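# Place a tray bottle upright in the crate's free slot

## Task

Take one bottle from the tray and leave it standing upright in the crate's vacant slot, resting there by itself without the robot holding it in place. The crate and the tray must end neither tilted nor shifted from where they were. Anything the robot is touching at the end must not settle downward by more than about a fingernail's thickness once released. Nothing may be knocked or placed off the table.

## Robot and tools

Robot: two six-joint arms, left_arm and right_arm, each ending in a parallel gripper. These are names only; they do not refer to sides of any picture.

Frame: all reported gripper poses share one scene frame. Origin sits on the table surface midway between the arms, +z is up, +x reaches out over the table, and left_arm is mounted toward +y. end_effector_position is in metres, orientation is end_effector_quat_wxyz. The printed hand position can be off from reality, worse when the arm is stretched far. The gripper's fingers extend along its own +z and close along its own y. The reported point is between the pads when shut; closed fingertips stick out about 33 mm past it, open ones about 9 mm. Closing pushes the tips roughly 24 mm farther from the arm, so keep clearance above surfaces.

Joint order (used in every row and every per-joint list in results): elbow, waist, wrist pitch, shoulder, forearm roll, wrist roll. Stated ranges (rad): waist -3.491..3.491, shoulder -3.140..3.140, elbow -1.187..4.328, forearm roll -3.316..3.316, wrist pitch -3.140..3.140, wrist roll -3.927..3.927; real ends may differ by up to 0.010.

The row: always 18 numbers, each within [-1, 1], covering both arms even if one stays still. First left_arm: six joint displacements in the order above, then gripper position, force_limit, speed. Then the same nine for right_arm. Joint numbers are scaled offsets, not absolute angles: 1.0 equals 1.983 rad for waist and shoulder, 2.38 rad for elbow, 2.975 rad for forearm roll, wrist pitch and wrist roll. Gripper numbers are absolute settings: position +1 is wide open (140 mm), pads touch near -0.8, -1 closes until blocked. force_limit runs about 14 N at -1, 60 N at 0, 107 N at +1. speed of the pad gap is about 30 mm/s at -1, 140 at 0, 250 at +1. To leave a gripper unchanged, resend its previous three numbers; zeros are a real command.

execute_actions(actions): a list of actions; each action is a list of 1 to 15 rows; each row is applied for one 1/30 s control step, and if fewer than 15 rows are given the final one is repeated to fill the action. Joint displacements in every row are measured from the angles at the beginning of that action (for the first action, the last reported angles), not from the previous row. An empty list just returns state and images. If an action would push a joint more than 0.010 rad beyond its range end, that action is rejected for both arms; a malformed action, or a first action failing that check, rejects the whole call. Joints asked past their real end are clipped there, possibly with the note "joint sent to its limit".

move(target, speed, blocking): target is a single 18-number row as above; its joint values are offsets from the "Joint positions" of the most recent result that printed them. All joints travel together so each finishes at the same moment, meaning grippers follow curves. speed is the peak rate in rad/s of whichever joint has farthest to go, 0.01 to 2, default 0.5; paths last 0.5 to 10 s. Gripper values are sent at the start. Moves do not avoid obstacles or the other arm. blocking=false returns after 0.5 s while motion continues; then use wait(0) to poll, and send no other rows or moves until a result shows the end (or call stop). The result adds a "move:" line: ending (done, off_target, moving, held, fault), limits=held or limits=none, and each arm's joint farthest from target.

wait(seconds): 0 to 10; arms hold their last command, a running move continues. stop(): brakes a running move; needs braking room. zoom_image(camera, region): camera is cam_low, cam_left_wrist or cam_right_wrist; region is [x0, y0, x1, y1] pixels, top-left origin, at most 504 by 504. finished_scene(scene): the integer number of the current scene; ends it for good and reports success.

Gripping: send position -1, then confirm object_status = 2. Codes: 0 moving, 1 blocked while opening, 2 blocked while closing (holding), 3 reached target or pads met. To squeeze harder while at 2, raise force_limit and change position slightly, e.g. -1 to -0.98. position_measured is in counts: 3 fully open, 230 pads together.

Result lines: the state line per arm, Joint positions, Joint velocities, Joint targets (rad, rad/s, joint order above), Flange force (includes held weight, noisy, "no reading" possible), "joint command not followed" when a clearance check altered targets, MOTOR HOT warnings, and fault lines. Images from cam_low, cam_left_wrist, cam_right_wrist, each 896x504, with calibration given per camera.

Motion limits: joint targets change at most 2.62 (waist, shoulder), 3.14 (elbow), 3.93 (wrist joints) rad/s, and stay within a lead of the measured angle (0.805, 0.966, 1.21 rad); targets that would shift the gripper over 70 mm are scaled back, so big motions span several actions.

Avoid: torque at load limits (152 N m for waist, shoulder, elbow; 38 for forearm roll, wrist pitch, wrist roll, held weight included) or any external force of 150 N, which stops that arm for 10 s. Arms are stiff: commanding even slightly past a firm contact can fault. Fast contact hits hard. Do not let the arms collide or press each other. Avoid drops, slips, slams, hard shoves, tipping the crate or tray, or anything leaving the table. Brief external tugs on held parts or pushes on loose items may occur. Holding loads heats motors; overheating brakes the arm.

Each tool is called after ">>>" as name([rows], argument=value, ...), one row to a line, values as JSON.

## Session

I'll start by looking at the scene.

>>> execute_actions(actions=[])

Scene clock: 0.00 s.
left_arm: end_effector_position=(+0.1774, +0.6532, +0.2696) position_measured=3 object_status=3 end_effector_quat_wxyz=(-0.000, +0.508, +0.848, -0.149) | right_arm: end_effector_position=(+0.2701, -0.4858, +0.3768) position_measured=3 object_status=3 end_effector_quat_wxyz=(+0.219, +0.657, -0.693, -0.200)
Joint names: [elbow, waist, wrist pitch, shoulder, forearm roll, wrist roll]
Joint positions: left_arm=[ 0.076  1.567 -1.916  0.001 -0.133  2.141] | right_arm=[ 0.262  0.348 -2.386  0.017 -0.228 -0.471]
Joint velocities: left_arm=[-0.     0.002 -0.002 -0.    -0.     0.   ] | right_arm=[ 0.001 -0.002  0.001 -0.     0.    -0.001]
Flange force (N, the push that the arm receives, along the gripper's own x y z axes): no reading
Joint targets: left_arm=[0.076 1.567 -1.916 0.001 -0.133 2.141] | right_arm=[0.262 0.348 -2.386 0.017 -0.228 -0.471]

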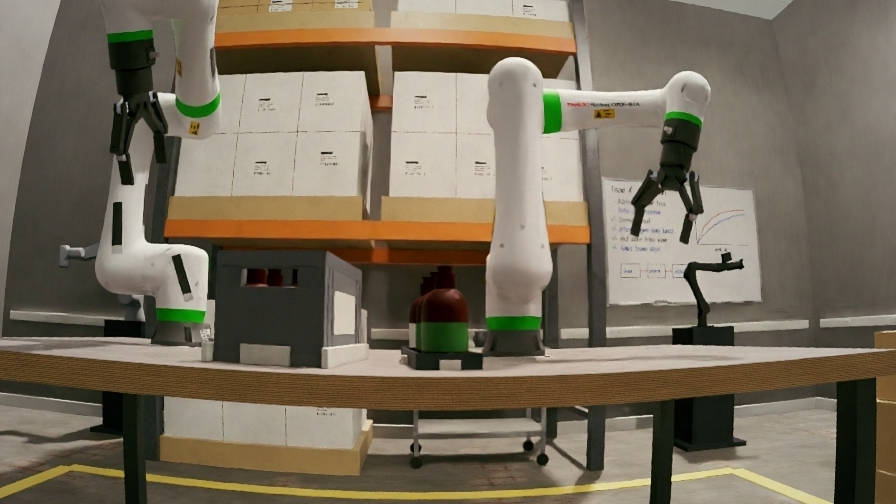

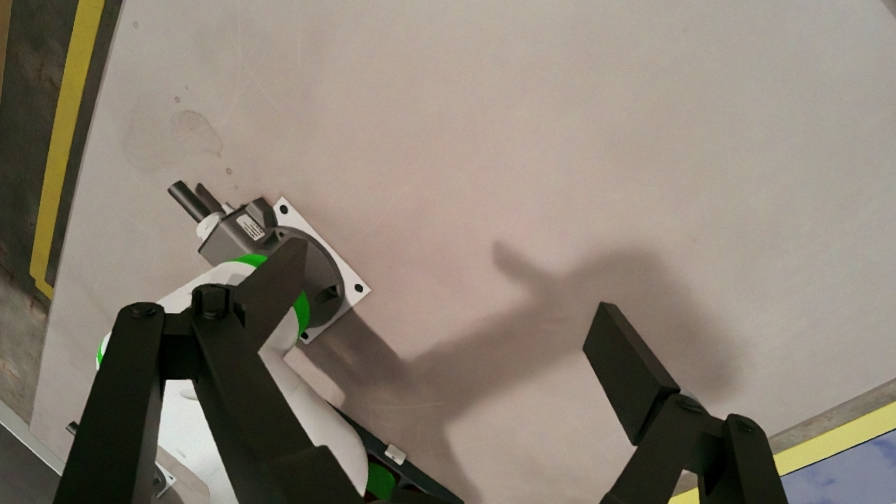

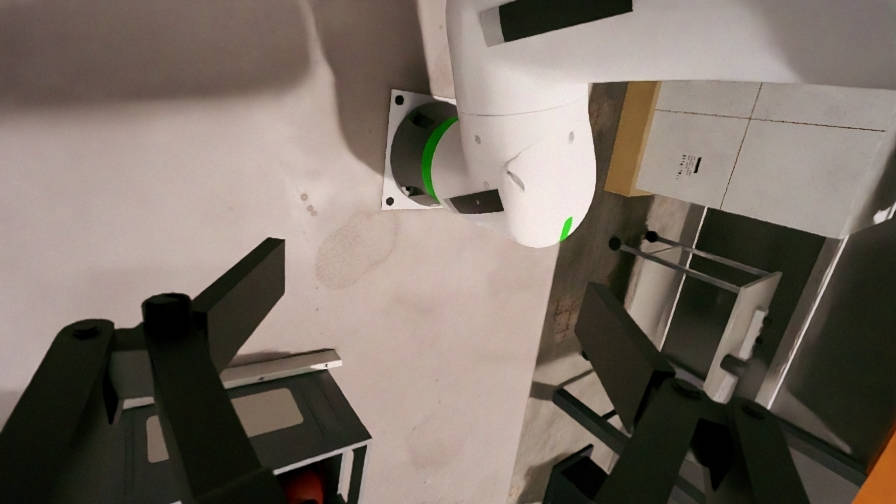

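>>> move(target=[0.0891, -1.0, -0.0151, -0.052, 0.0447, -0.017, 1, 0, 0, 0, -0.25, 0, 0, 0, 0, 1, 0, 0], speed=1.0)

Scene clock: 101.83 s.
left_arm: end_effector_position=(+0.3026, +0.0399, +0.4000) position_measured=3 object_status=3 end_effector_quat_wxyz=(-0.000, +1.000, +0.001, -0.000) | right_arm: end_effector_position=(+0.2407, -0.6038, +0.3768) position_measured=3 object_status=3 end_effector_quat_wxyz=(-0.163, -0.467, +0.833, +0.247)
Joint names: [elbow, waist, wrist pitch, shoulder, forearm roll, wrist roll]
Joint positions: left_arm=[ 0.288 -0.416 -1.961 -0.102 -0.     2.09 ] | right_arm=[ 0.262 -0.148 -2.386  0.017 -0.228 -0.471]
Joint velocities: left_arm=[ 0.    -0.002  0.001  0.     0.     0.   ] | right_arm=[ 0.001  0.001  0.001 -0.     0.001  0.   ]
Flange force (N, the push that the arm receives, along the gripper's own x y z axes): left_arm=[-3.6 1.0 0.3] | right_arm=[-5.9 -1.9 -5.6]
Joint targets: left_arm=[0.288 -0.416 -1.961 -0.102 -0.000 2.090] | right_arm=[0.262 -0.148 -2.386 0.017 -0.228 -0.471]
move: done; limits=none; left_arm: farthest joint: the waist, 0.000 radians from its target (1.983 radians at the start); right_arm: farthest joint: the waist, 0.000 radians from its target (0.495 radians at the start)
camera_calibration (this result's frames):
cam_left_wrist: T_world_to_cam=[[0.205676, -0.978597, -0.00674614, -0.0150664], [-0.920389, -0.195776, 0.338461, 0.175173], [-0.332538, -0.0634044, -0.940956, 0.6783], [0, 0, 0, 1]] pos_world=[0.389886, 0.0625579, 0.57886]
cam_right_wrist: T_world_to_cam=[[-0.75951, 0.303387, 0.575413, 0.142615], [0.559232, 0.756371, 0.339355, 0.217412], [-0.33227, 0.579533, -0.744136, 0.896978], [0, 0, 0, 1]] pos_world=[0.284772, -0.727541, 0.511631]

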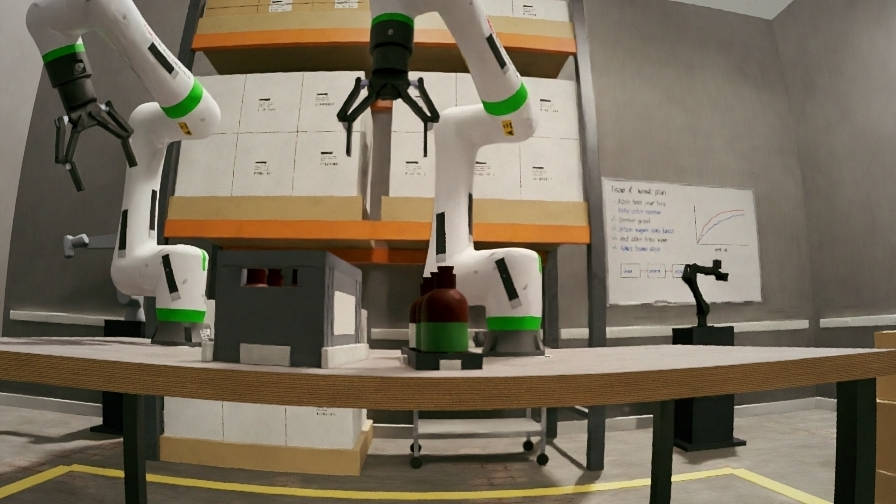

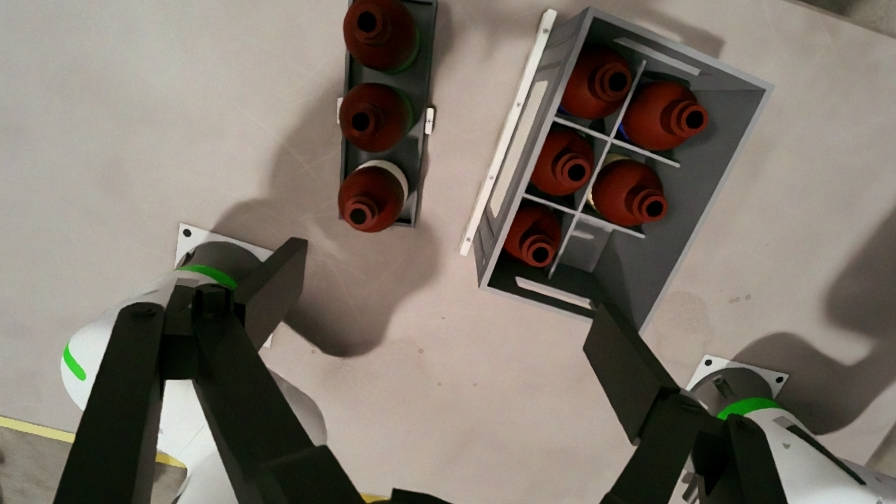

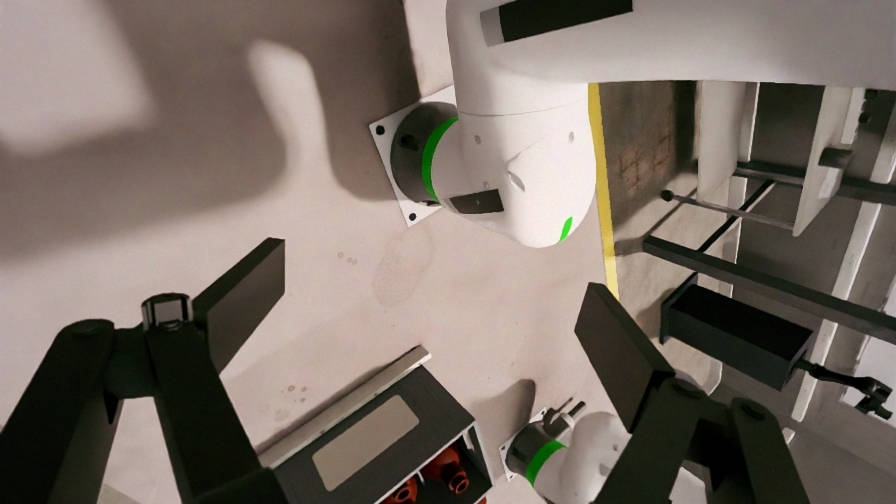

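>>> zoom_image(camera="cam_left_wrist", region=[440, 0, 800, 340])

>>> zoom_image(camera="cam_left_wrist", region=[290, 0, 490, 250])

>>> zoom_image(camera="cam_low", region=[190, 230, 510, 390])

Region (440, 0, 800, 340) of cam_left_wrist's 896x504 image, scaled by 1.400, with more detail than that image has.

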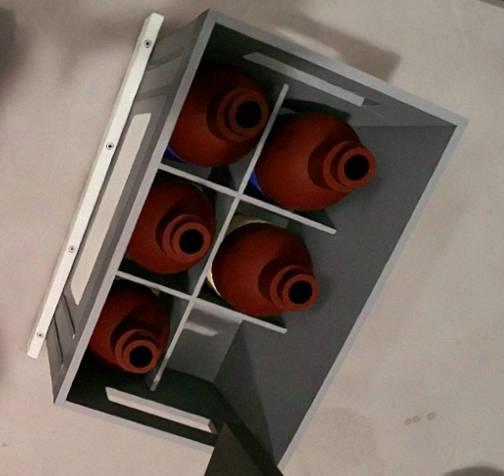

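Region (290, 0, 490, 250) of cam_left_wrist's 896x504 image, scaled by 2.016, with more detail than that image has; it fills the left 403 columns of this view, and the rest is white.

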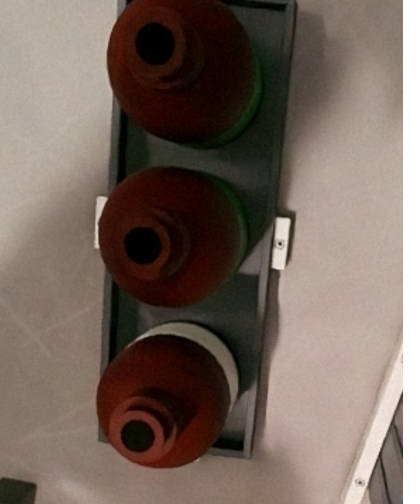

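Region (190, 230, 510, 390) of cam_low's 896x504 image, scaled by 1.575, with more detail than that image has.

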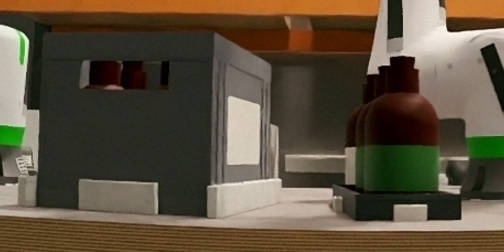

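>>> zoom_image(camera="cam_low", region=[390, 255, 500, 380])

Region (390, 255, 500, 380) of cam_low's 896x504 image, scaled by 4.032, with more detail than that image has; it fills the left 444 columns of this view, and the rest is white.

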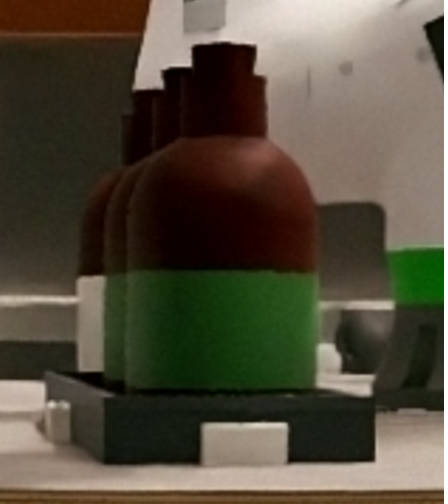

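>>> zoom_image(camera="cam_low", region=[320, 40, 460, 170])

>>> zoom_image(camera="cam_low", region=[195, 240, 380, 380])

Region (320, 40, 460, 170) of cam_low's 896x504 image, scaled by 3.600, with more detail than that image has; it fills the top 468 rows of this view, and the rest is white.

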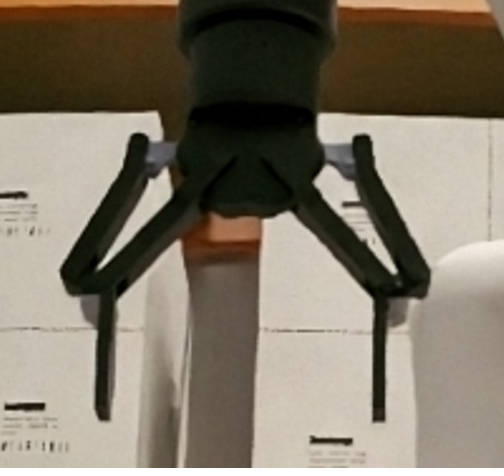

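Region (195, 240, 380, 380) of cam_low's 896x504 image, scaled by 2.724, with more detail than that image has; it fills the top 381 rows of this view, and the rest is white.

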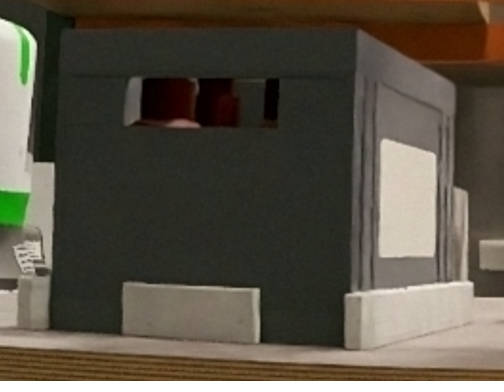

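>>> move(target=[-0.1308, 0.1946, 0.1136, 0.0133, 0, -0.1694, 0.0, 0, 0, 0, 0, 0, 0, 0, 0, 1, 0, 0], speed=0.6)

Scene clock: 190.00 s.
left_arm: end_effector_position=(+0.4357, +0.1475, +0.2600) position_measured=129 object_status=3 end_effector_quat_wxyz=(-0.000, +0.998, -0.058, +0.000) | right_arm: end_effector_position=(+0.2407, -0.6038, +0.3768) position_measured=3 object_status=3 end_effector_quat_wxyz=(-0.163, -0.467, +0.833, +0.247)
Joint names: [elbow, waist, wrist pitch, shoulder, forearm roll, wrist roll]
Joint positions: left_arm=[-0.023 -0.03  -1.624 -0.076 -0.     1.587] | right_arm=[ 0.262 -0.148 -2.386  0.017 -0.228 -0.471]
Joint velocities: left_arm=[-0.001  0.001  0.001  0.    -0.     0.001] | right_arm=[-0.001  0.    -0.001  0.     0.     0.   ]
Flange force (N, the push that the arm receives, along the gripper's own x y z axes): left_arm=[-3.5 -0.9 -0.2] | right_arm=[-6.6 -1.3 -5.9]
Joint targets: left_arm=[-0.023 -0.030 -1.623 -0.076 -0.000 1.586] | right_arm=[0.262 -0.148 -2.386 0.017 -0.228 -0.471]
move: done; limits=none; left_arm: farthest joint: the wrist roll, 0.001 radians from its target (0.504 radians at the start); right_arm: farthest joint: the waist, 0.000 radians from its target (0.000 radians at the start)
camera_calibration (this result's frames):
cam_left_wrist: T_world_to_cam=[[0.0890348, -0.996006, -0.00671268, 0.115378], [-0.937128, -0.086051, 0.33821, 0.357323], [-0.337437, -0.0238218, -0.941047, 0.593999], [0, 0, 0, 1]] pos_world=[0.525022, 0.159815, 0.438905]
cam_right_wrist: T_world_to_cam=[[-0.75951, 0.303388, 0.575413, 0.142615], [0.559233, 0.756371, 0.339355, 0.217412], [-0.332269, 0.579534, -0.744136, 0.896978], [0, 0, 0, 1]] pos_world=[0.284772, -0.727541, 0.511631]

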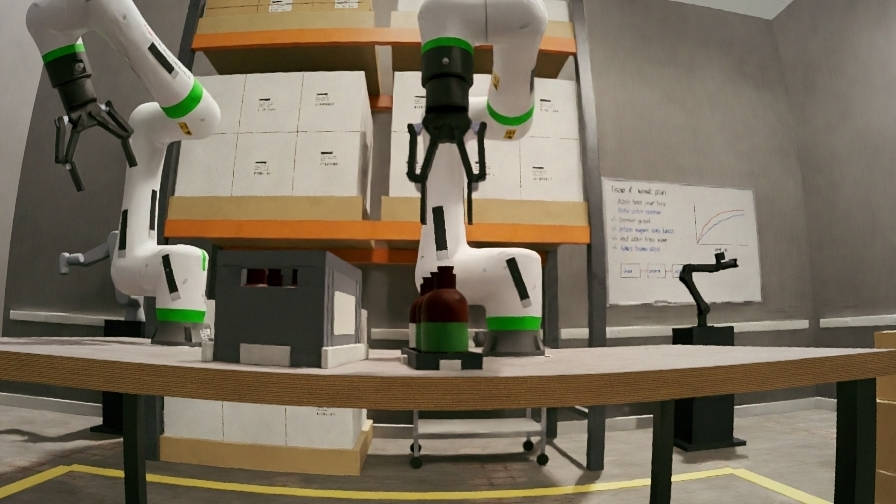

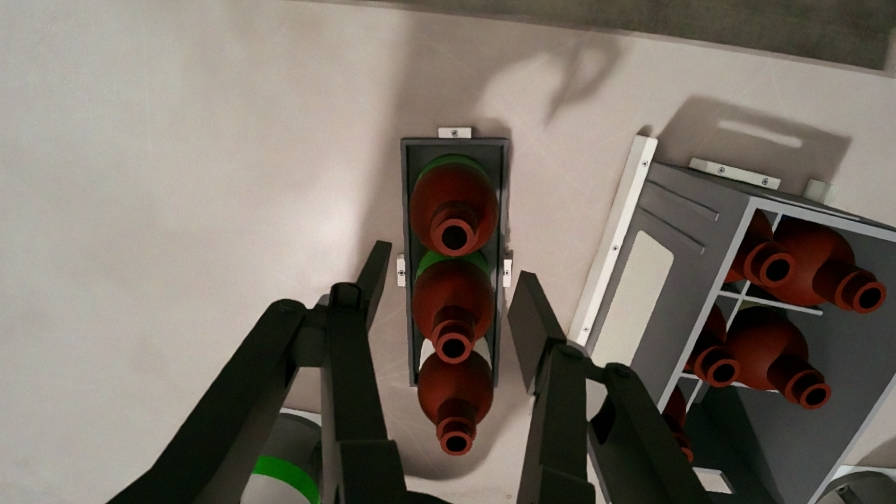

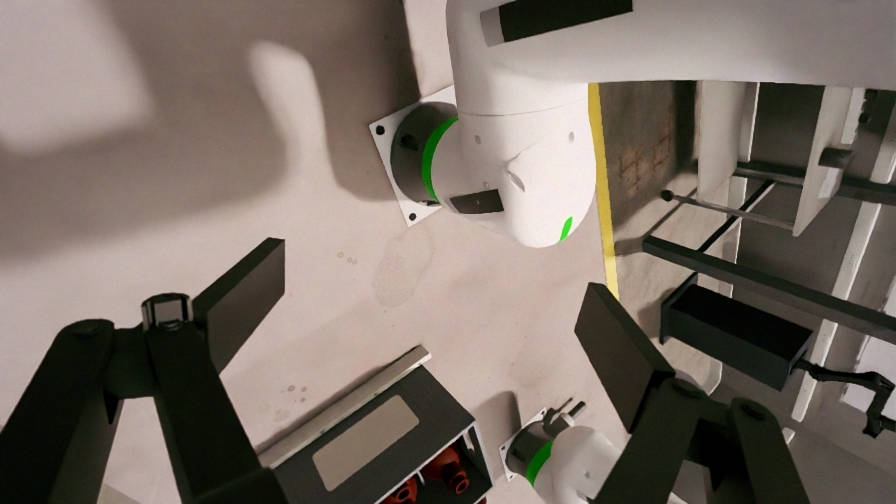

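>>> zoom_image(camera="cam_left_wrist", region=[350, 120, 570, 340])

>>> zoom_image(camera="cam_low", region=[390, 170, 510, 310])

Region (350, 120, 570, 340) of cam_left_wrist's 896x504 image, scaled by 2.291, with more detail than that image has.

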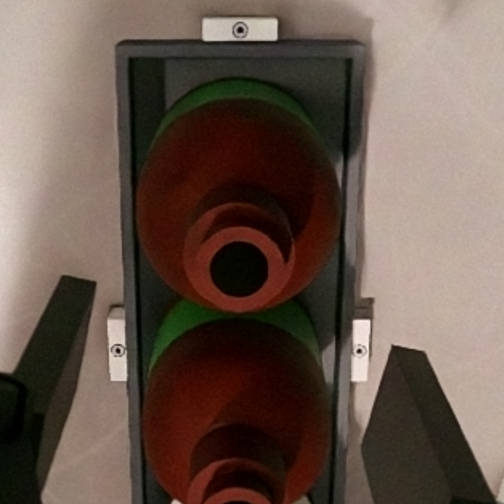

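Region (390, 170, 510, 310) of cam_low's 896x504 image, scaled by 3.600, with more detail than that image has; it fills the left 432 columns of this view, and the rest is white.

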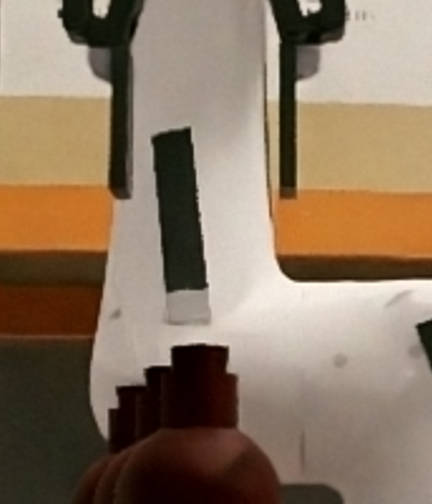

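>>> move(target=[-0.08416, -0.0025, 0.0726, 0.0078, 0, 0, 0.0, 0, 0, 0, 0, 0, 0, 0, 0, 1, 0, 0], speed=0.3)

>>> zoom_image(camera="cam_low", region=[390, 210, 510, 330])

>>> zoom_image(camera="cam_left_wrist", region=[330, 150, 580, 400])

Scene clock: 247.20 s.
left_arm: end_effector_position=(+0.4361, +0.1455, +0.1681) position_measured=129 object_status=3 end_effector_quat_wxyz=(-0.000, +0.998, -0.061, +0.000) | right_arm: end_effector_position=(+0.2407, -0.6038, +0.3768) position_measured=3 object_status=3 end_effector_quat_wxyz=(-0.163, -0.467, +0.833, +0.247)
Joint names: [elbow, waist, wrist pitch, shoulder, forearm roll, wrist roll]
Joint positions: left_arm=[-0.223 -0.035 -1.408 -0.06  -0.     1.586] | right_arm=[ 0.262 -0.148 -2.386  0.017 -0.228 -0.471]
Joint velocities: left_arm=[-0.002 -0.     0.003  0.001 -0.001  0.001] | right_arm=[0.001 0.002 0.001 0.    0.    0.001]
Flange force (N, the push that the arm receives, along the gripper's own x y z axes): left_arm=[-1.4 1.9 -3.5] | right_arm=[-6.0 -2.9 -12.1]
Joint targets: left_arm=[-0.223 -0.035 -1.408 -0.060 -0.000 1.587] | right_arm=[0.262 -0.148 -2.386 0.017 -0.228 -0.471]
move: done; limits=none; left_arm: farthest joint: the wrist roll, 0.001 radians from its target (0.001 radians at the start); right_arm: farthest joint: the waist, 0.000 radians from its target (0.000 radians at the start)
camera_calibration (this result's frames):
cam_left_wrist: T_world_to_cam=[[0.0839626, -0.996447, -0.00665491, 0.114946], [-0.937631, -0.081264, 0.338001, 0.38819], [-0.337341, -0.0221396, -0.941122, 0.507268], [0, 0, 0, 1]] pos_world=[0.52545, 0.157314, 0.346957]
cam_right_wrist: T_world_to_cam=[[-0.75951, 0.303388, 0.575413, 0.142615], [0.559233, 0.75637, 0.339355, 0.217412], [-0.332269, 0.579534, -0.744135, 0.896978], [0, 0, 0, 1]] pos_world=[0.284772, -0.727541, 0.511631]

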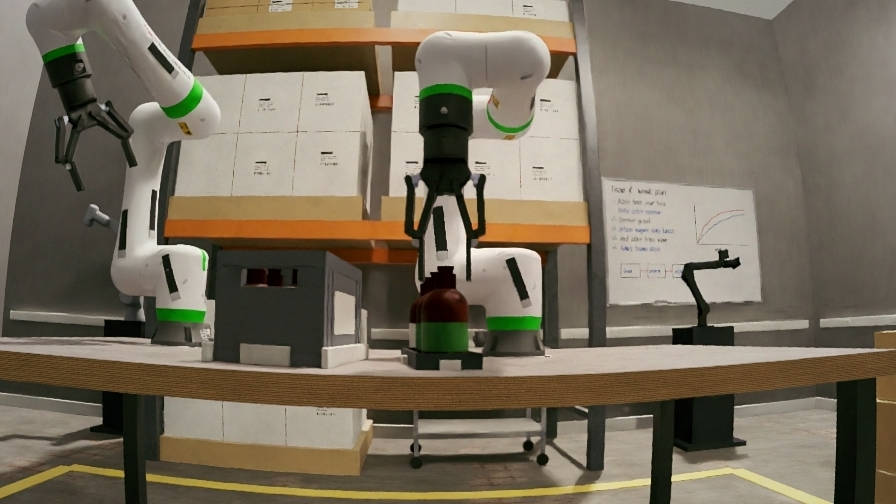

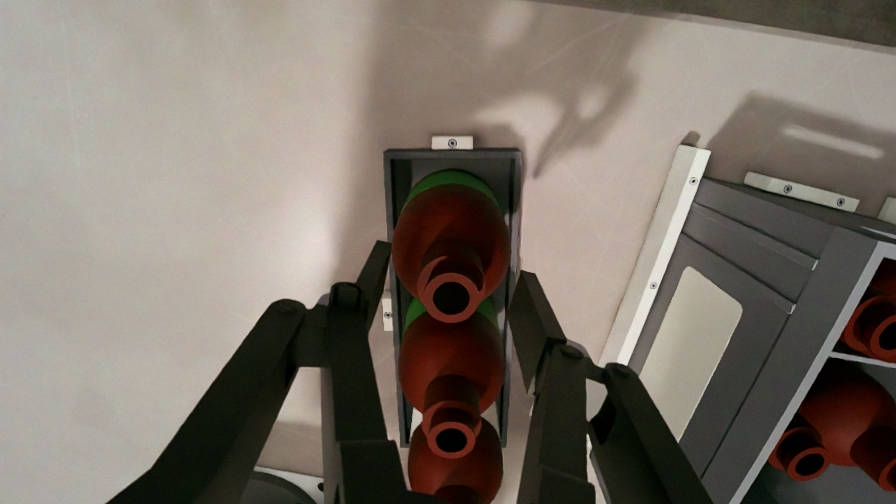

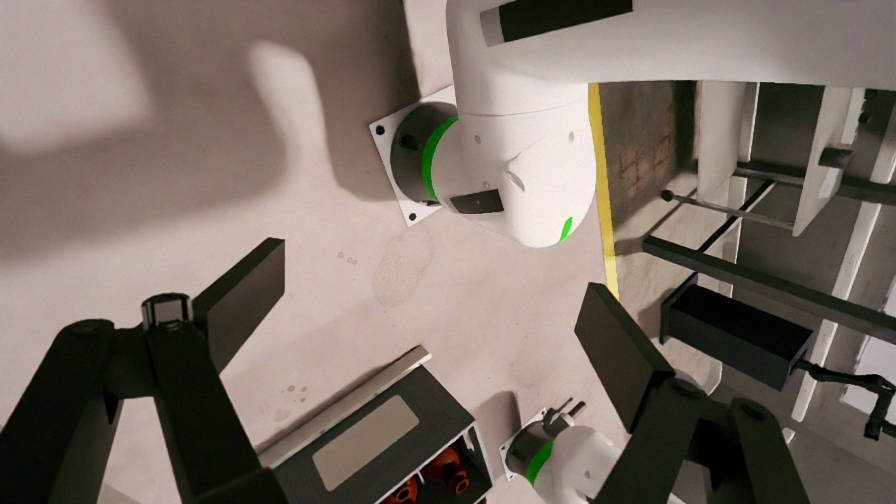

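Region (390, 210, 510, 330) of cam_low's 896x504 image, scaled by 4.200, with more detail than that image has.

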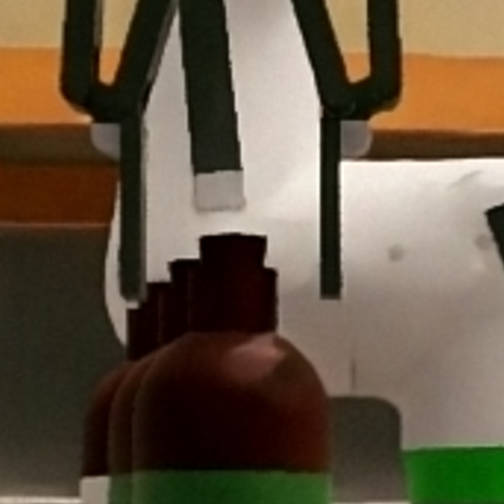

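Region (330, 150, 580, 400) of cam_left_wrist's 896x504 image, scaled by 2.016, with more detail than that image has.

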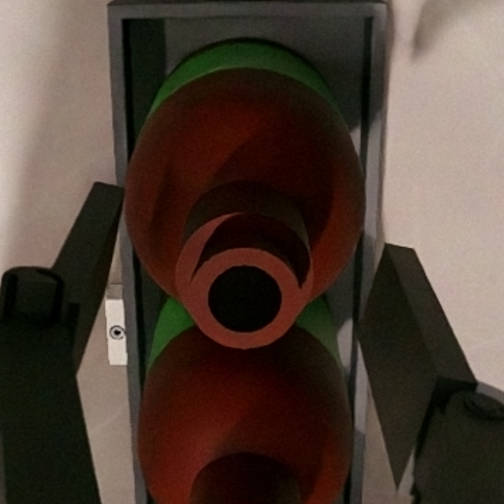

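>>> execute_actions([
  [[-0.0025, 0, 0.0024, 0.0006, 0, 0, 0.0, 0.3, -0.3, 0, 0, 0, 0, 0, 0, 1, 0, 0],[-0.0025, 0, 0.0024, 0.0006, 0, 0, 0.0, 0.3, -0.3, 0, 0, 0, 0, 0, 0, 1, 0, 0],[-0.0025, 0, 0.0024, 0.0006, 0, 0, 0.0, 0.3, -0.3, 0, 0, 0, 0, 0, 0, 1, 0, 0],[-0.0025, 0, 0.0024, 0.0006, 0, 0, -1, 0.3, -0.3, 0, 0, 0, 0, 0, 0, 1, 0, 0]],
  [[0, 0, 0, 0, 0, 0, -1, 0.3, -0.3, 0, 0, 0, 0, 0, 0, 1, 0, 0]],
])

>>> zoom_image(camera="cam_low", region=[390, 210, 510, 330])

Scene clock: 265.80 s.
left_arm: end_effector_position=(+0.4361, +0.1455, +0.1651) position_measured=186 object_status=2 end_effector_quat_wxyz=(-0.000, +0.998, -0.061, +0.000) | right_arm: end_effector_position=(+0.2407, -0.6038, +0.3768) position_measured=3 object_status=3 end_effector_quat_wxyz=(-0.163, -0.467, +0.833, +0.247)
Joint names: [elbow, waist, wrist pitch, shoulder, forearm roll, wrist roll]
Joint positions: left_arm=[-0.229 -0.035 -1.401 -0.059 -0.     1.587] | right_arm=[ 0.262 -0.148 -2.386  0.017 -0.228 -0.471]
Joint velocities: left_arm=[-0.    -0.    -0.001  0.    -0.001  0.001] | right_arm=[-0.001 -0.002  0.    -0.    -0.001  0.001]
Flange force (N, the push that the arm receives, along the gripper's own x y z axes): left_arm=[-3.0 -0.9 -17.8] | right_arm=[-7.9 -1.4 -9.6]
Flange force at the end of the 1st action (N, along the gripper's axes at the end of the call): left_arm=[-4.4 -0.8 -18.4] | right_arm=[-7.2 -1.7 -8.5]
Joint targets: left_arm=[-0.229 -0.035 -1.401 -0.059 -0.000 1.587] | right_arm=[0.262 -0.148 -2.386 0.017 -0.228 -0.471]
camera_calibration (this result's frames):
cam_left_wrist: T_world_to_cam=[[0.0840672, -0.996438, -0.00668076, 0.114895], [-0.937636, -0.0813722, 0.33796, 0.389214], [-0.3373, -0.0221473, -0.941137, 0.504449], [0, 0, 0, 1]] pos_world=[0.525433, 0.157329, 0.343984]
cam_right_wrist: T_world_to_cam=[[-0.75951, 0.303388, 0.575413, 0.142615], [0.559233, 0.75637, 0.339355, 0.217412], [-0.332269, 0.579534, -0.744135, 0.896978], [0, 0, 0, 1]] pos_world=[0.284772, -0.727541, 0.511631]

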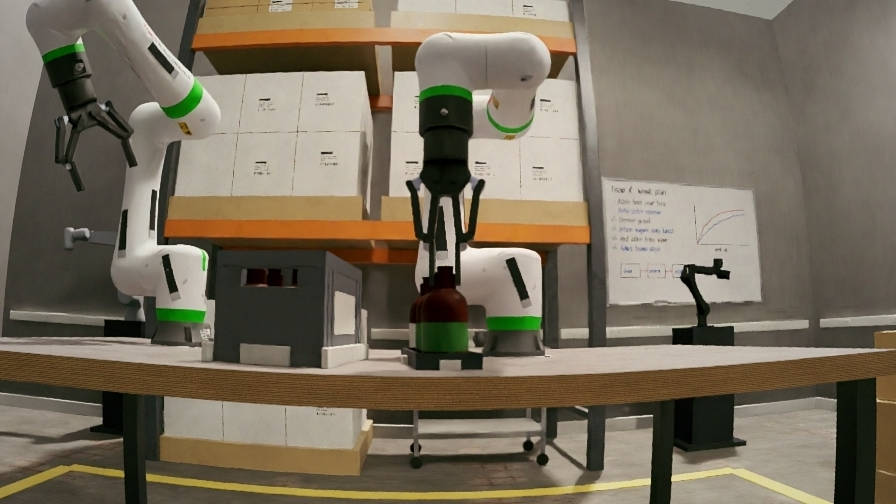

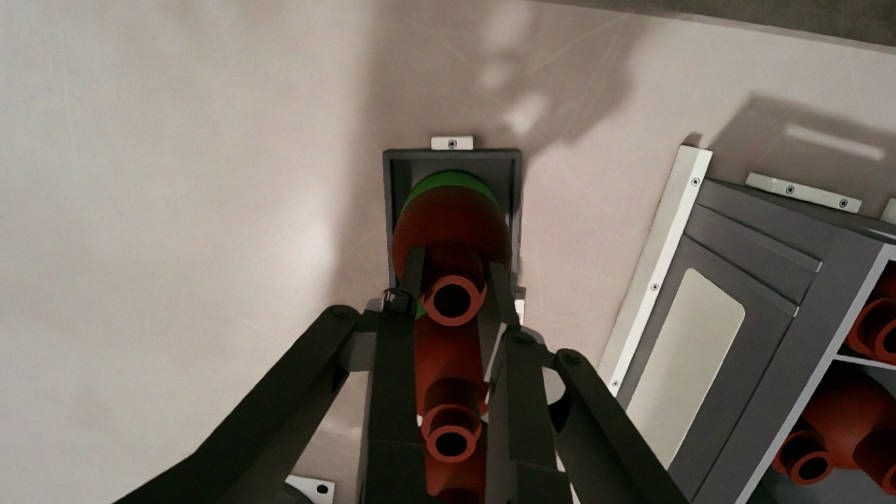

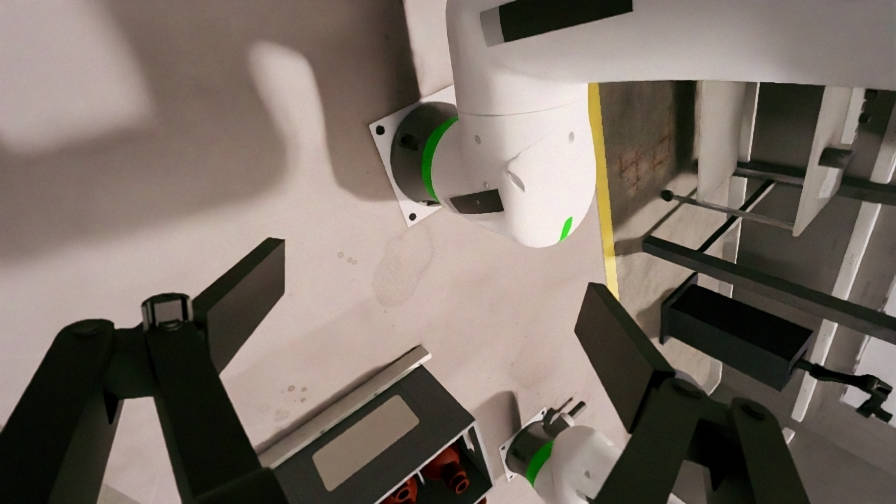

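Region (390, 210, 510, 330) of cam_low's 896x504 image, scaled by 4.200, with more detail than that image has.

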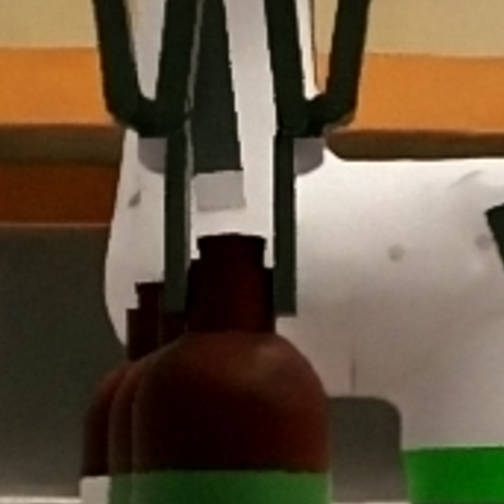

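>>> move(target=[0.1806, 0, -0.1545, -0.0151, 0, 0, -1, 0.3, -0.3, 0, 0, 0, 0, 0, 0, 1, 0, 0], speed=0.5)

Scene clock: 289.77 s.
left_arm: end_effector_position=(+0.4124, +0.1488, +0.3597) position_measured=186 object_status=2 end_effector_quat_wxyz=(-0.000, +0.998, -0.061, +0.000) | right_arm: end_effector_position=(+0.2407, -0.6038, +0.3768) position_measured=3 object_status=3 end_effector_quat_wxyz=(-0.163, -0.467, +0.833, +0.247)
Joint names: [elbow, waist, wrist pitch, shoulder, forearm roll, wrist roll]
Joint positions: left_arm=[ 0.201 -0.035 -1.86  -0.089 -0.     1.587] | right_arm=[ 0.262 -0.148 -2.386  0.017 -0.228 -0.471]
Joint velocities: left_arm=[ 0.001 -0.    -0.001  0.    -0.001  0.001] | right_arm=[ 0.     0.001 -0.     0.     0.    -0.001]
Flange force (N, the push that the arm receives, along the gripper's own x y z axes): left_arm=[-5.3 -0.8 6.2] | right_arm=[-6.4 -1.9 -9.3]
Joint targets: left_arm=[0.201 -0.035 -1.860 -0.089 -0.000 1.587] | right_arm=[0.262 -0.148 -2.386 0.017 -0.228 -0.471]
move: done; limits=none; left_arm: farthest joint: the wrist pitch, 0.001 radians from its target (0.460 radians at the start); right_arm: farthest joint: the waist, 0.000 radians from its target (0.000 radians at the start)
camera_calibration (this result's frames):
cam_left_wrist: T_world_to_cam=[[0.0841291, -0.996433, -0.00665863, 0.121428], [-0.93767, -0.0814255, 0.337853, 0.301522], [-0.33719, -0.0221797, -0.941175, 0.679682], [0, 0, 0, 1]] pos_world=[0.501694, 0.160622, 0.538639]
cam_right_wrist: T_world_to_cam=[[-0.75951, 0.303388, 0.575413, 0.142615], [0.559233, 0.75637, 0.339356, 0.217412], [-0.332269, 0.579534, -0.744136, 0.896978], [0, 0, 0, 1]] pos_world=[0.284772, -0.727541, 0.511631]

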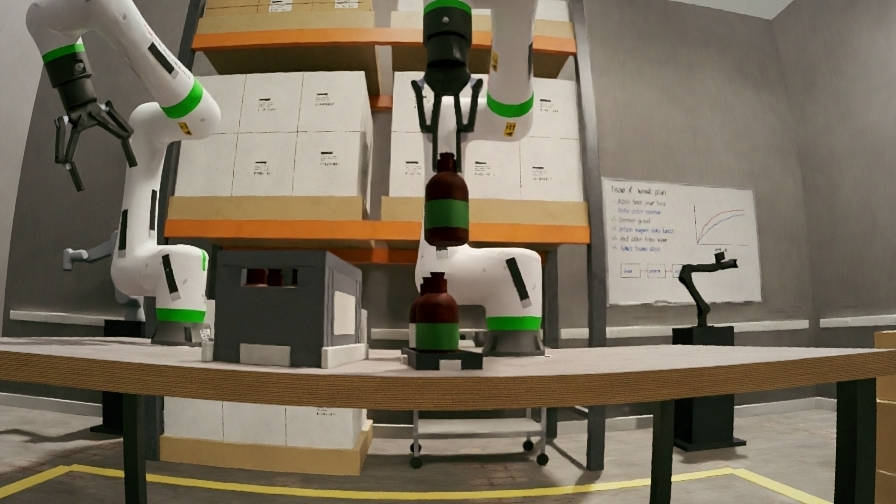

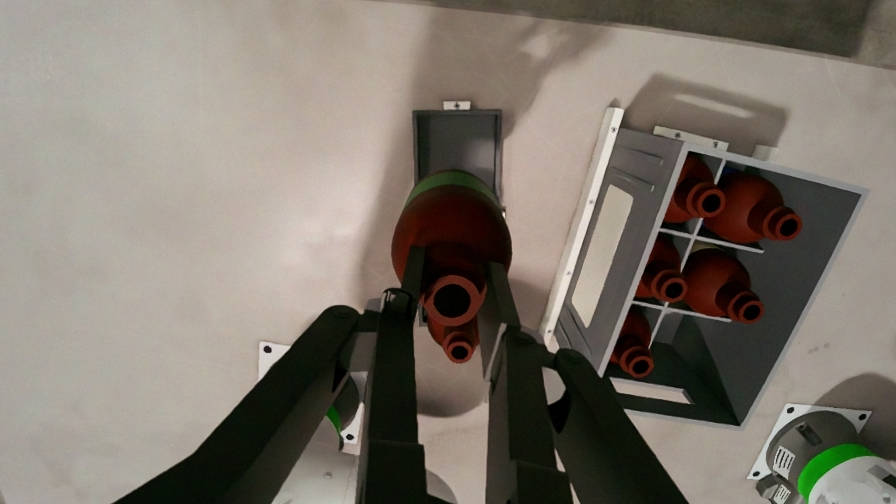

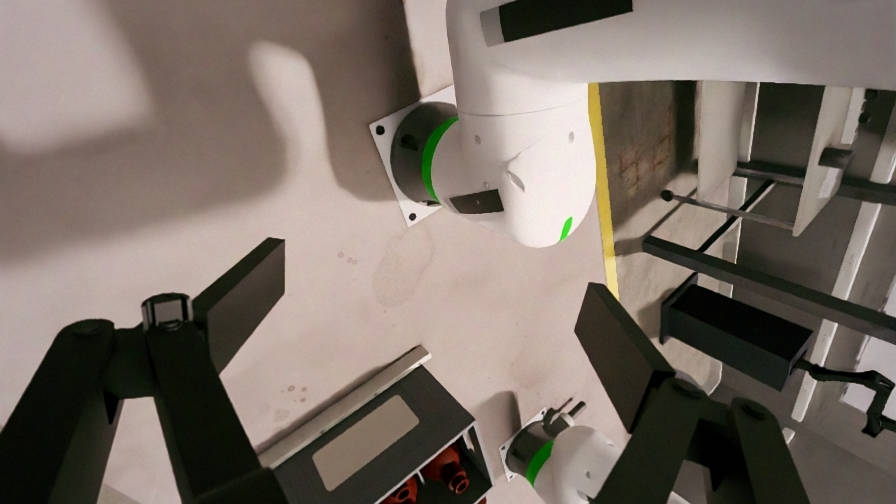

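>>> move(target=[0.1326, -0.4074, -0.0061, 0.1502, 0, 0, -1, 0.3, -0.3, 0, 0, 0, 0, 0, 0, 1, 0, 0], speed=0.6)

Scene clock: 296.83 s.
left_arm: end_effector_position=(+0.2423, -0.1482, +0.3597) position_measured=186 object_status=2 end_effector_quat_wxyz=(-0.000, +0.894, -0.448, +0.000) | right_arm: end_effector_position=(+0.2407, -0.6038, +0.3768) position_measured=3 object_status=3 end_effector_quat_wxyz=(-0.163, -0.467, +0.833, +0.247)
Joint names: [elbow, waist, wrist pitch, shoulder, forearm roll, wrist roll]
Joint positions: left_arm=[ 0.516 -0.843 -1.878  0.209 -0.     1.587] | right_arm=[ 0.262 -0.148 -2.386  0.017 -0.228 -0.471]
Joint velocities: left_arm=[ 0.001 -0.001 -0.001  0.001  0.001  0.001] | right_arm=[-0.001  0.001 -0.     0.    -0.001  0.   ]
Flange force (N, the push that the arm receives, along the gripper's own x y z axes): left_arm=[-7.3 -0.6 6.9] | right_arm=[-6.9 -2.0 -6.9]
Joint targets: left_arm=[0.516 -0.843 -1.878 0.209 -0.000 1.587] | right_arm=[0.262 -0.148 -2.386 0.017 -0.228 -0.471]
move: done; limits=none; left_arm: farthest joint: the waist, 0.000 radians from its target (0.808 radians at the start); right_arm: farthest joint: the waist, 0.000 radians from its target (0.000 radians at the start)
camera_calibration (this result's frames):
cam_left_wrist: T_world_to_cam=[[-0.66208, -0.749402, -0.00675553, 0.0572884], [-0.706754, 0.621352, 0.33826, 0.165897], [-0.249296, 0.22873, -0.941028, 0.631589], [0, 0, 0, 1]] pos_world=[0.31263, -0.204612, 0.538614]
cam_right_wrist: T_world_to_cam=[[-0.75951, 0.303388, 0.575413, 0.142615], [0.559233, 0.75637, 0.339355, 0.217412], [-0.332269, 0.579534, -0.744135, 0.896978], [0, 0, 0, 1]] pos_world=[0.284772, -0.727541, 0.511631]

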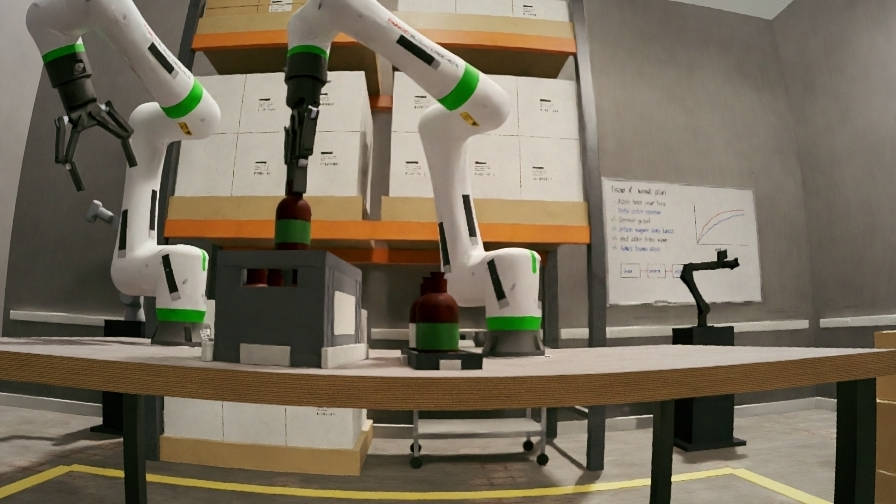

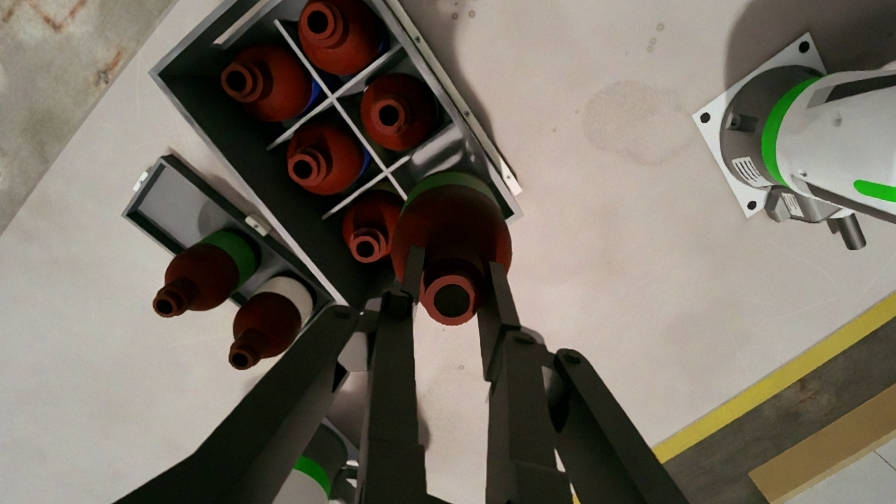

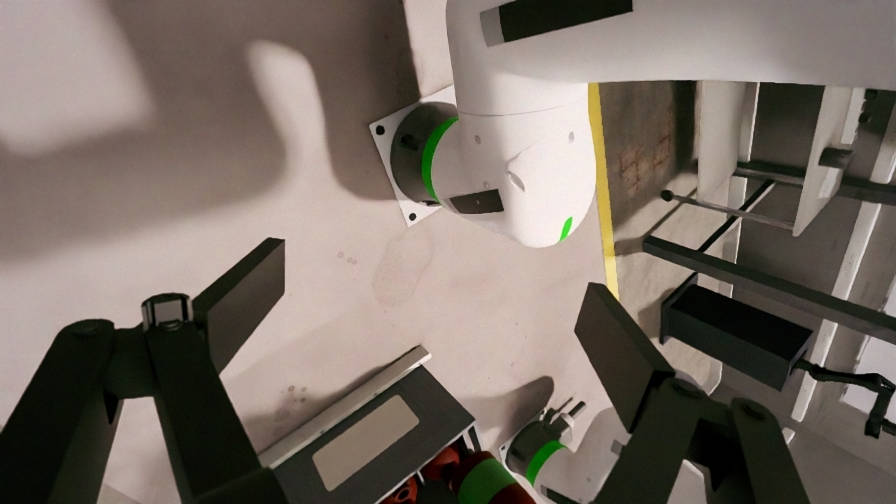

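>>> zoom_image(camera="cam_left_wrist", region=[300, 60, 552, 312])

>>> zoom_image(camera="cam_left_wrist", region=[130, 0, 466, 336])

Region (300, 60, 552, 312) of cam_left_wrist's 896x504 image, scaled by 2.000, with more detail than that image has.

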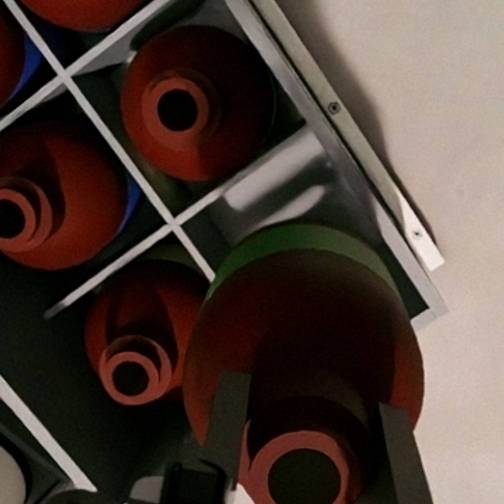

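Region (130, 0, 466, 336) of cam_left_wrist's 896x504 image, scaled by 1.500, with more detail than that image has.

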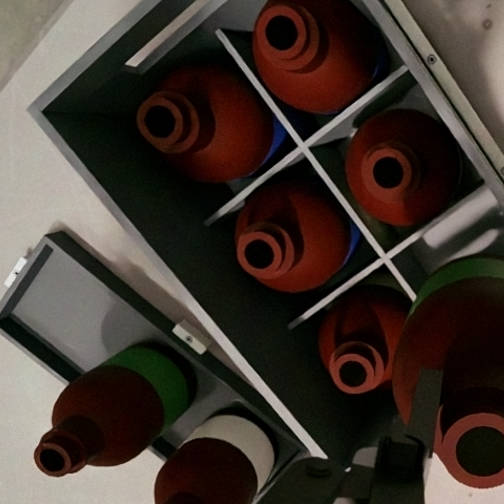

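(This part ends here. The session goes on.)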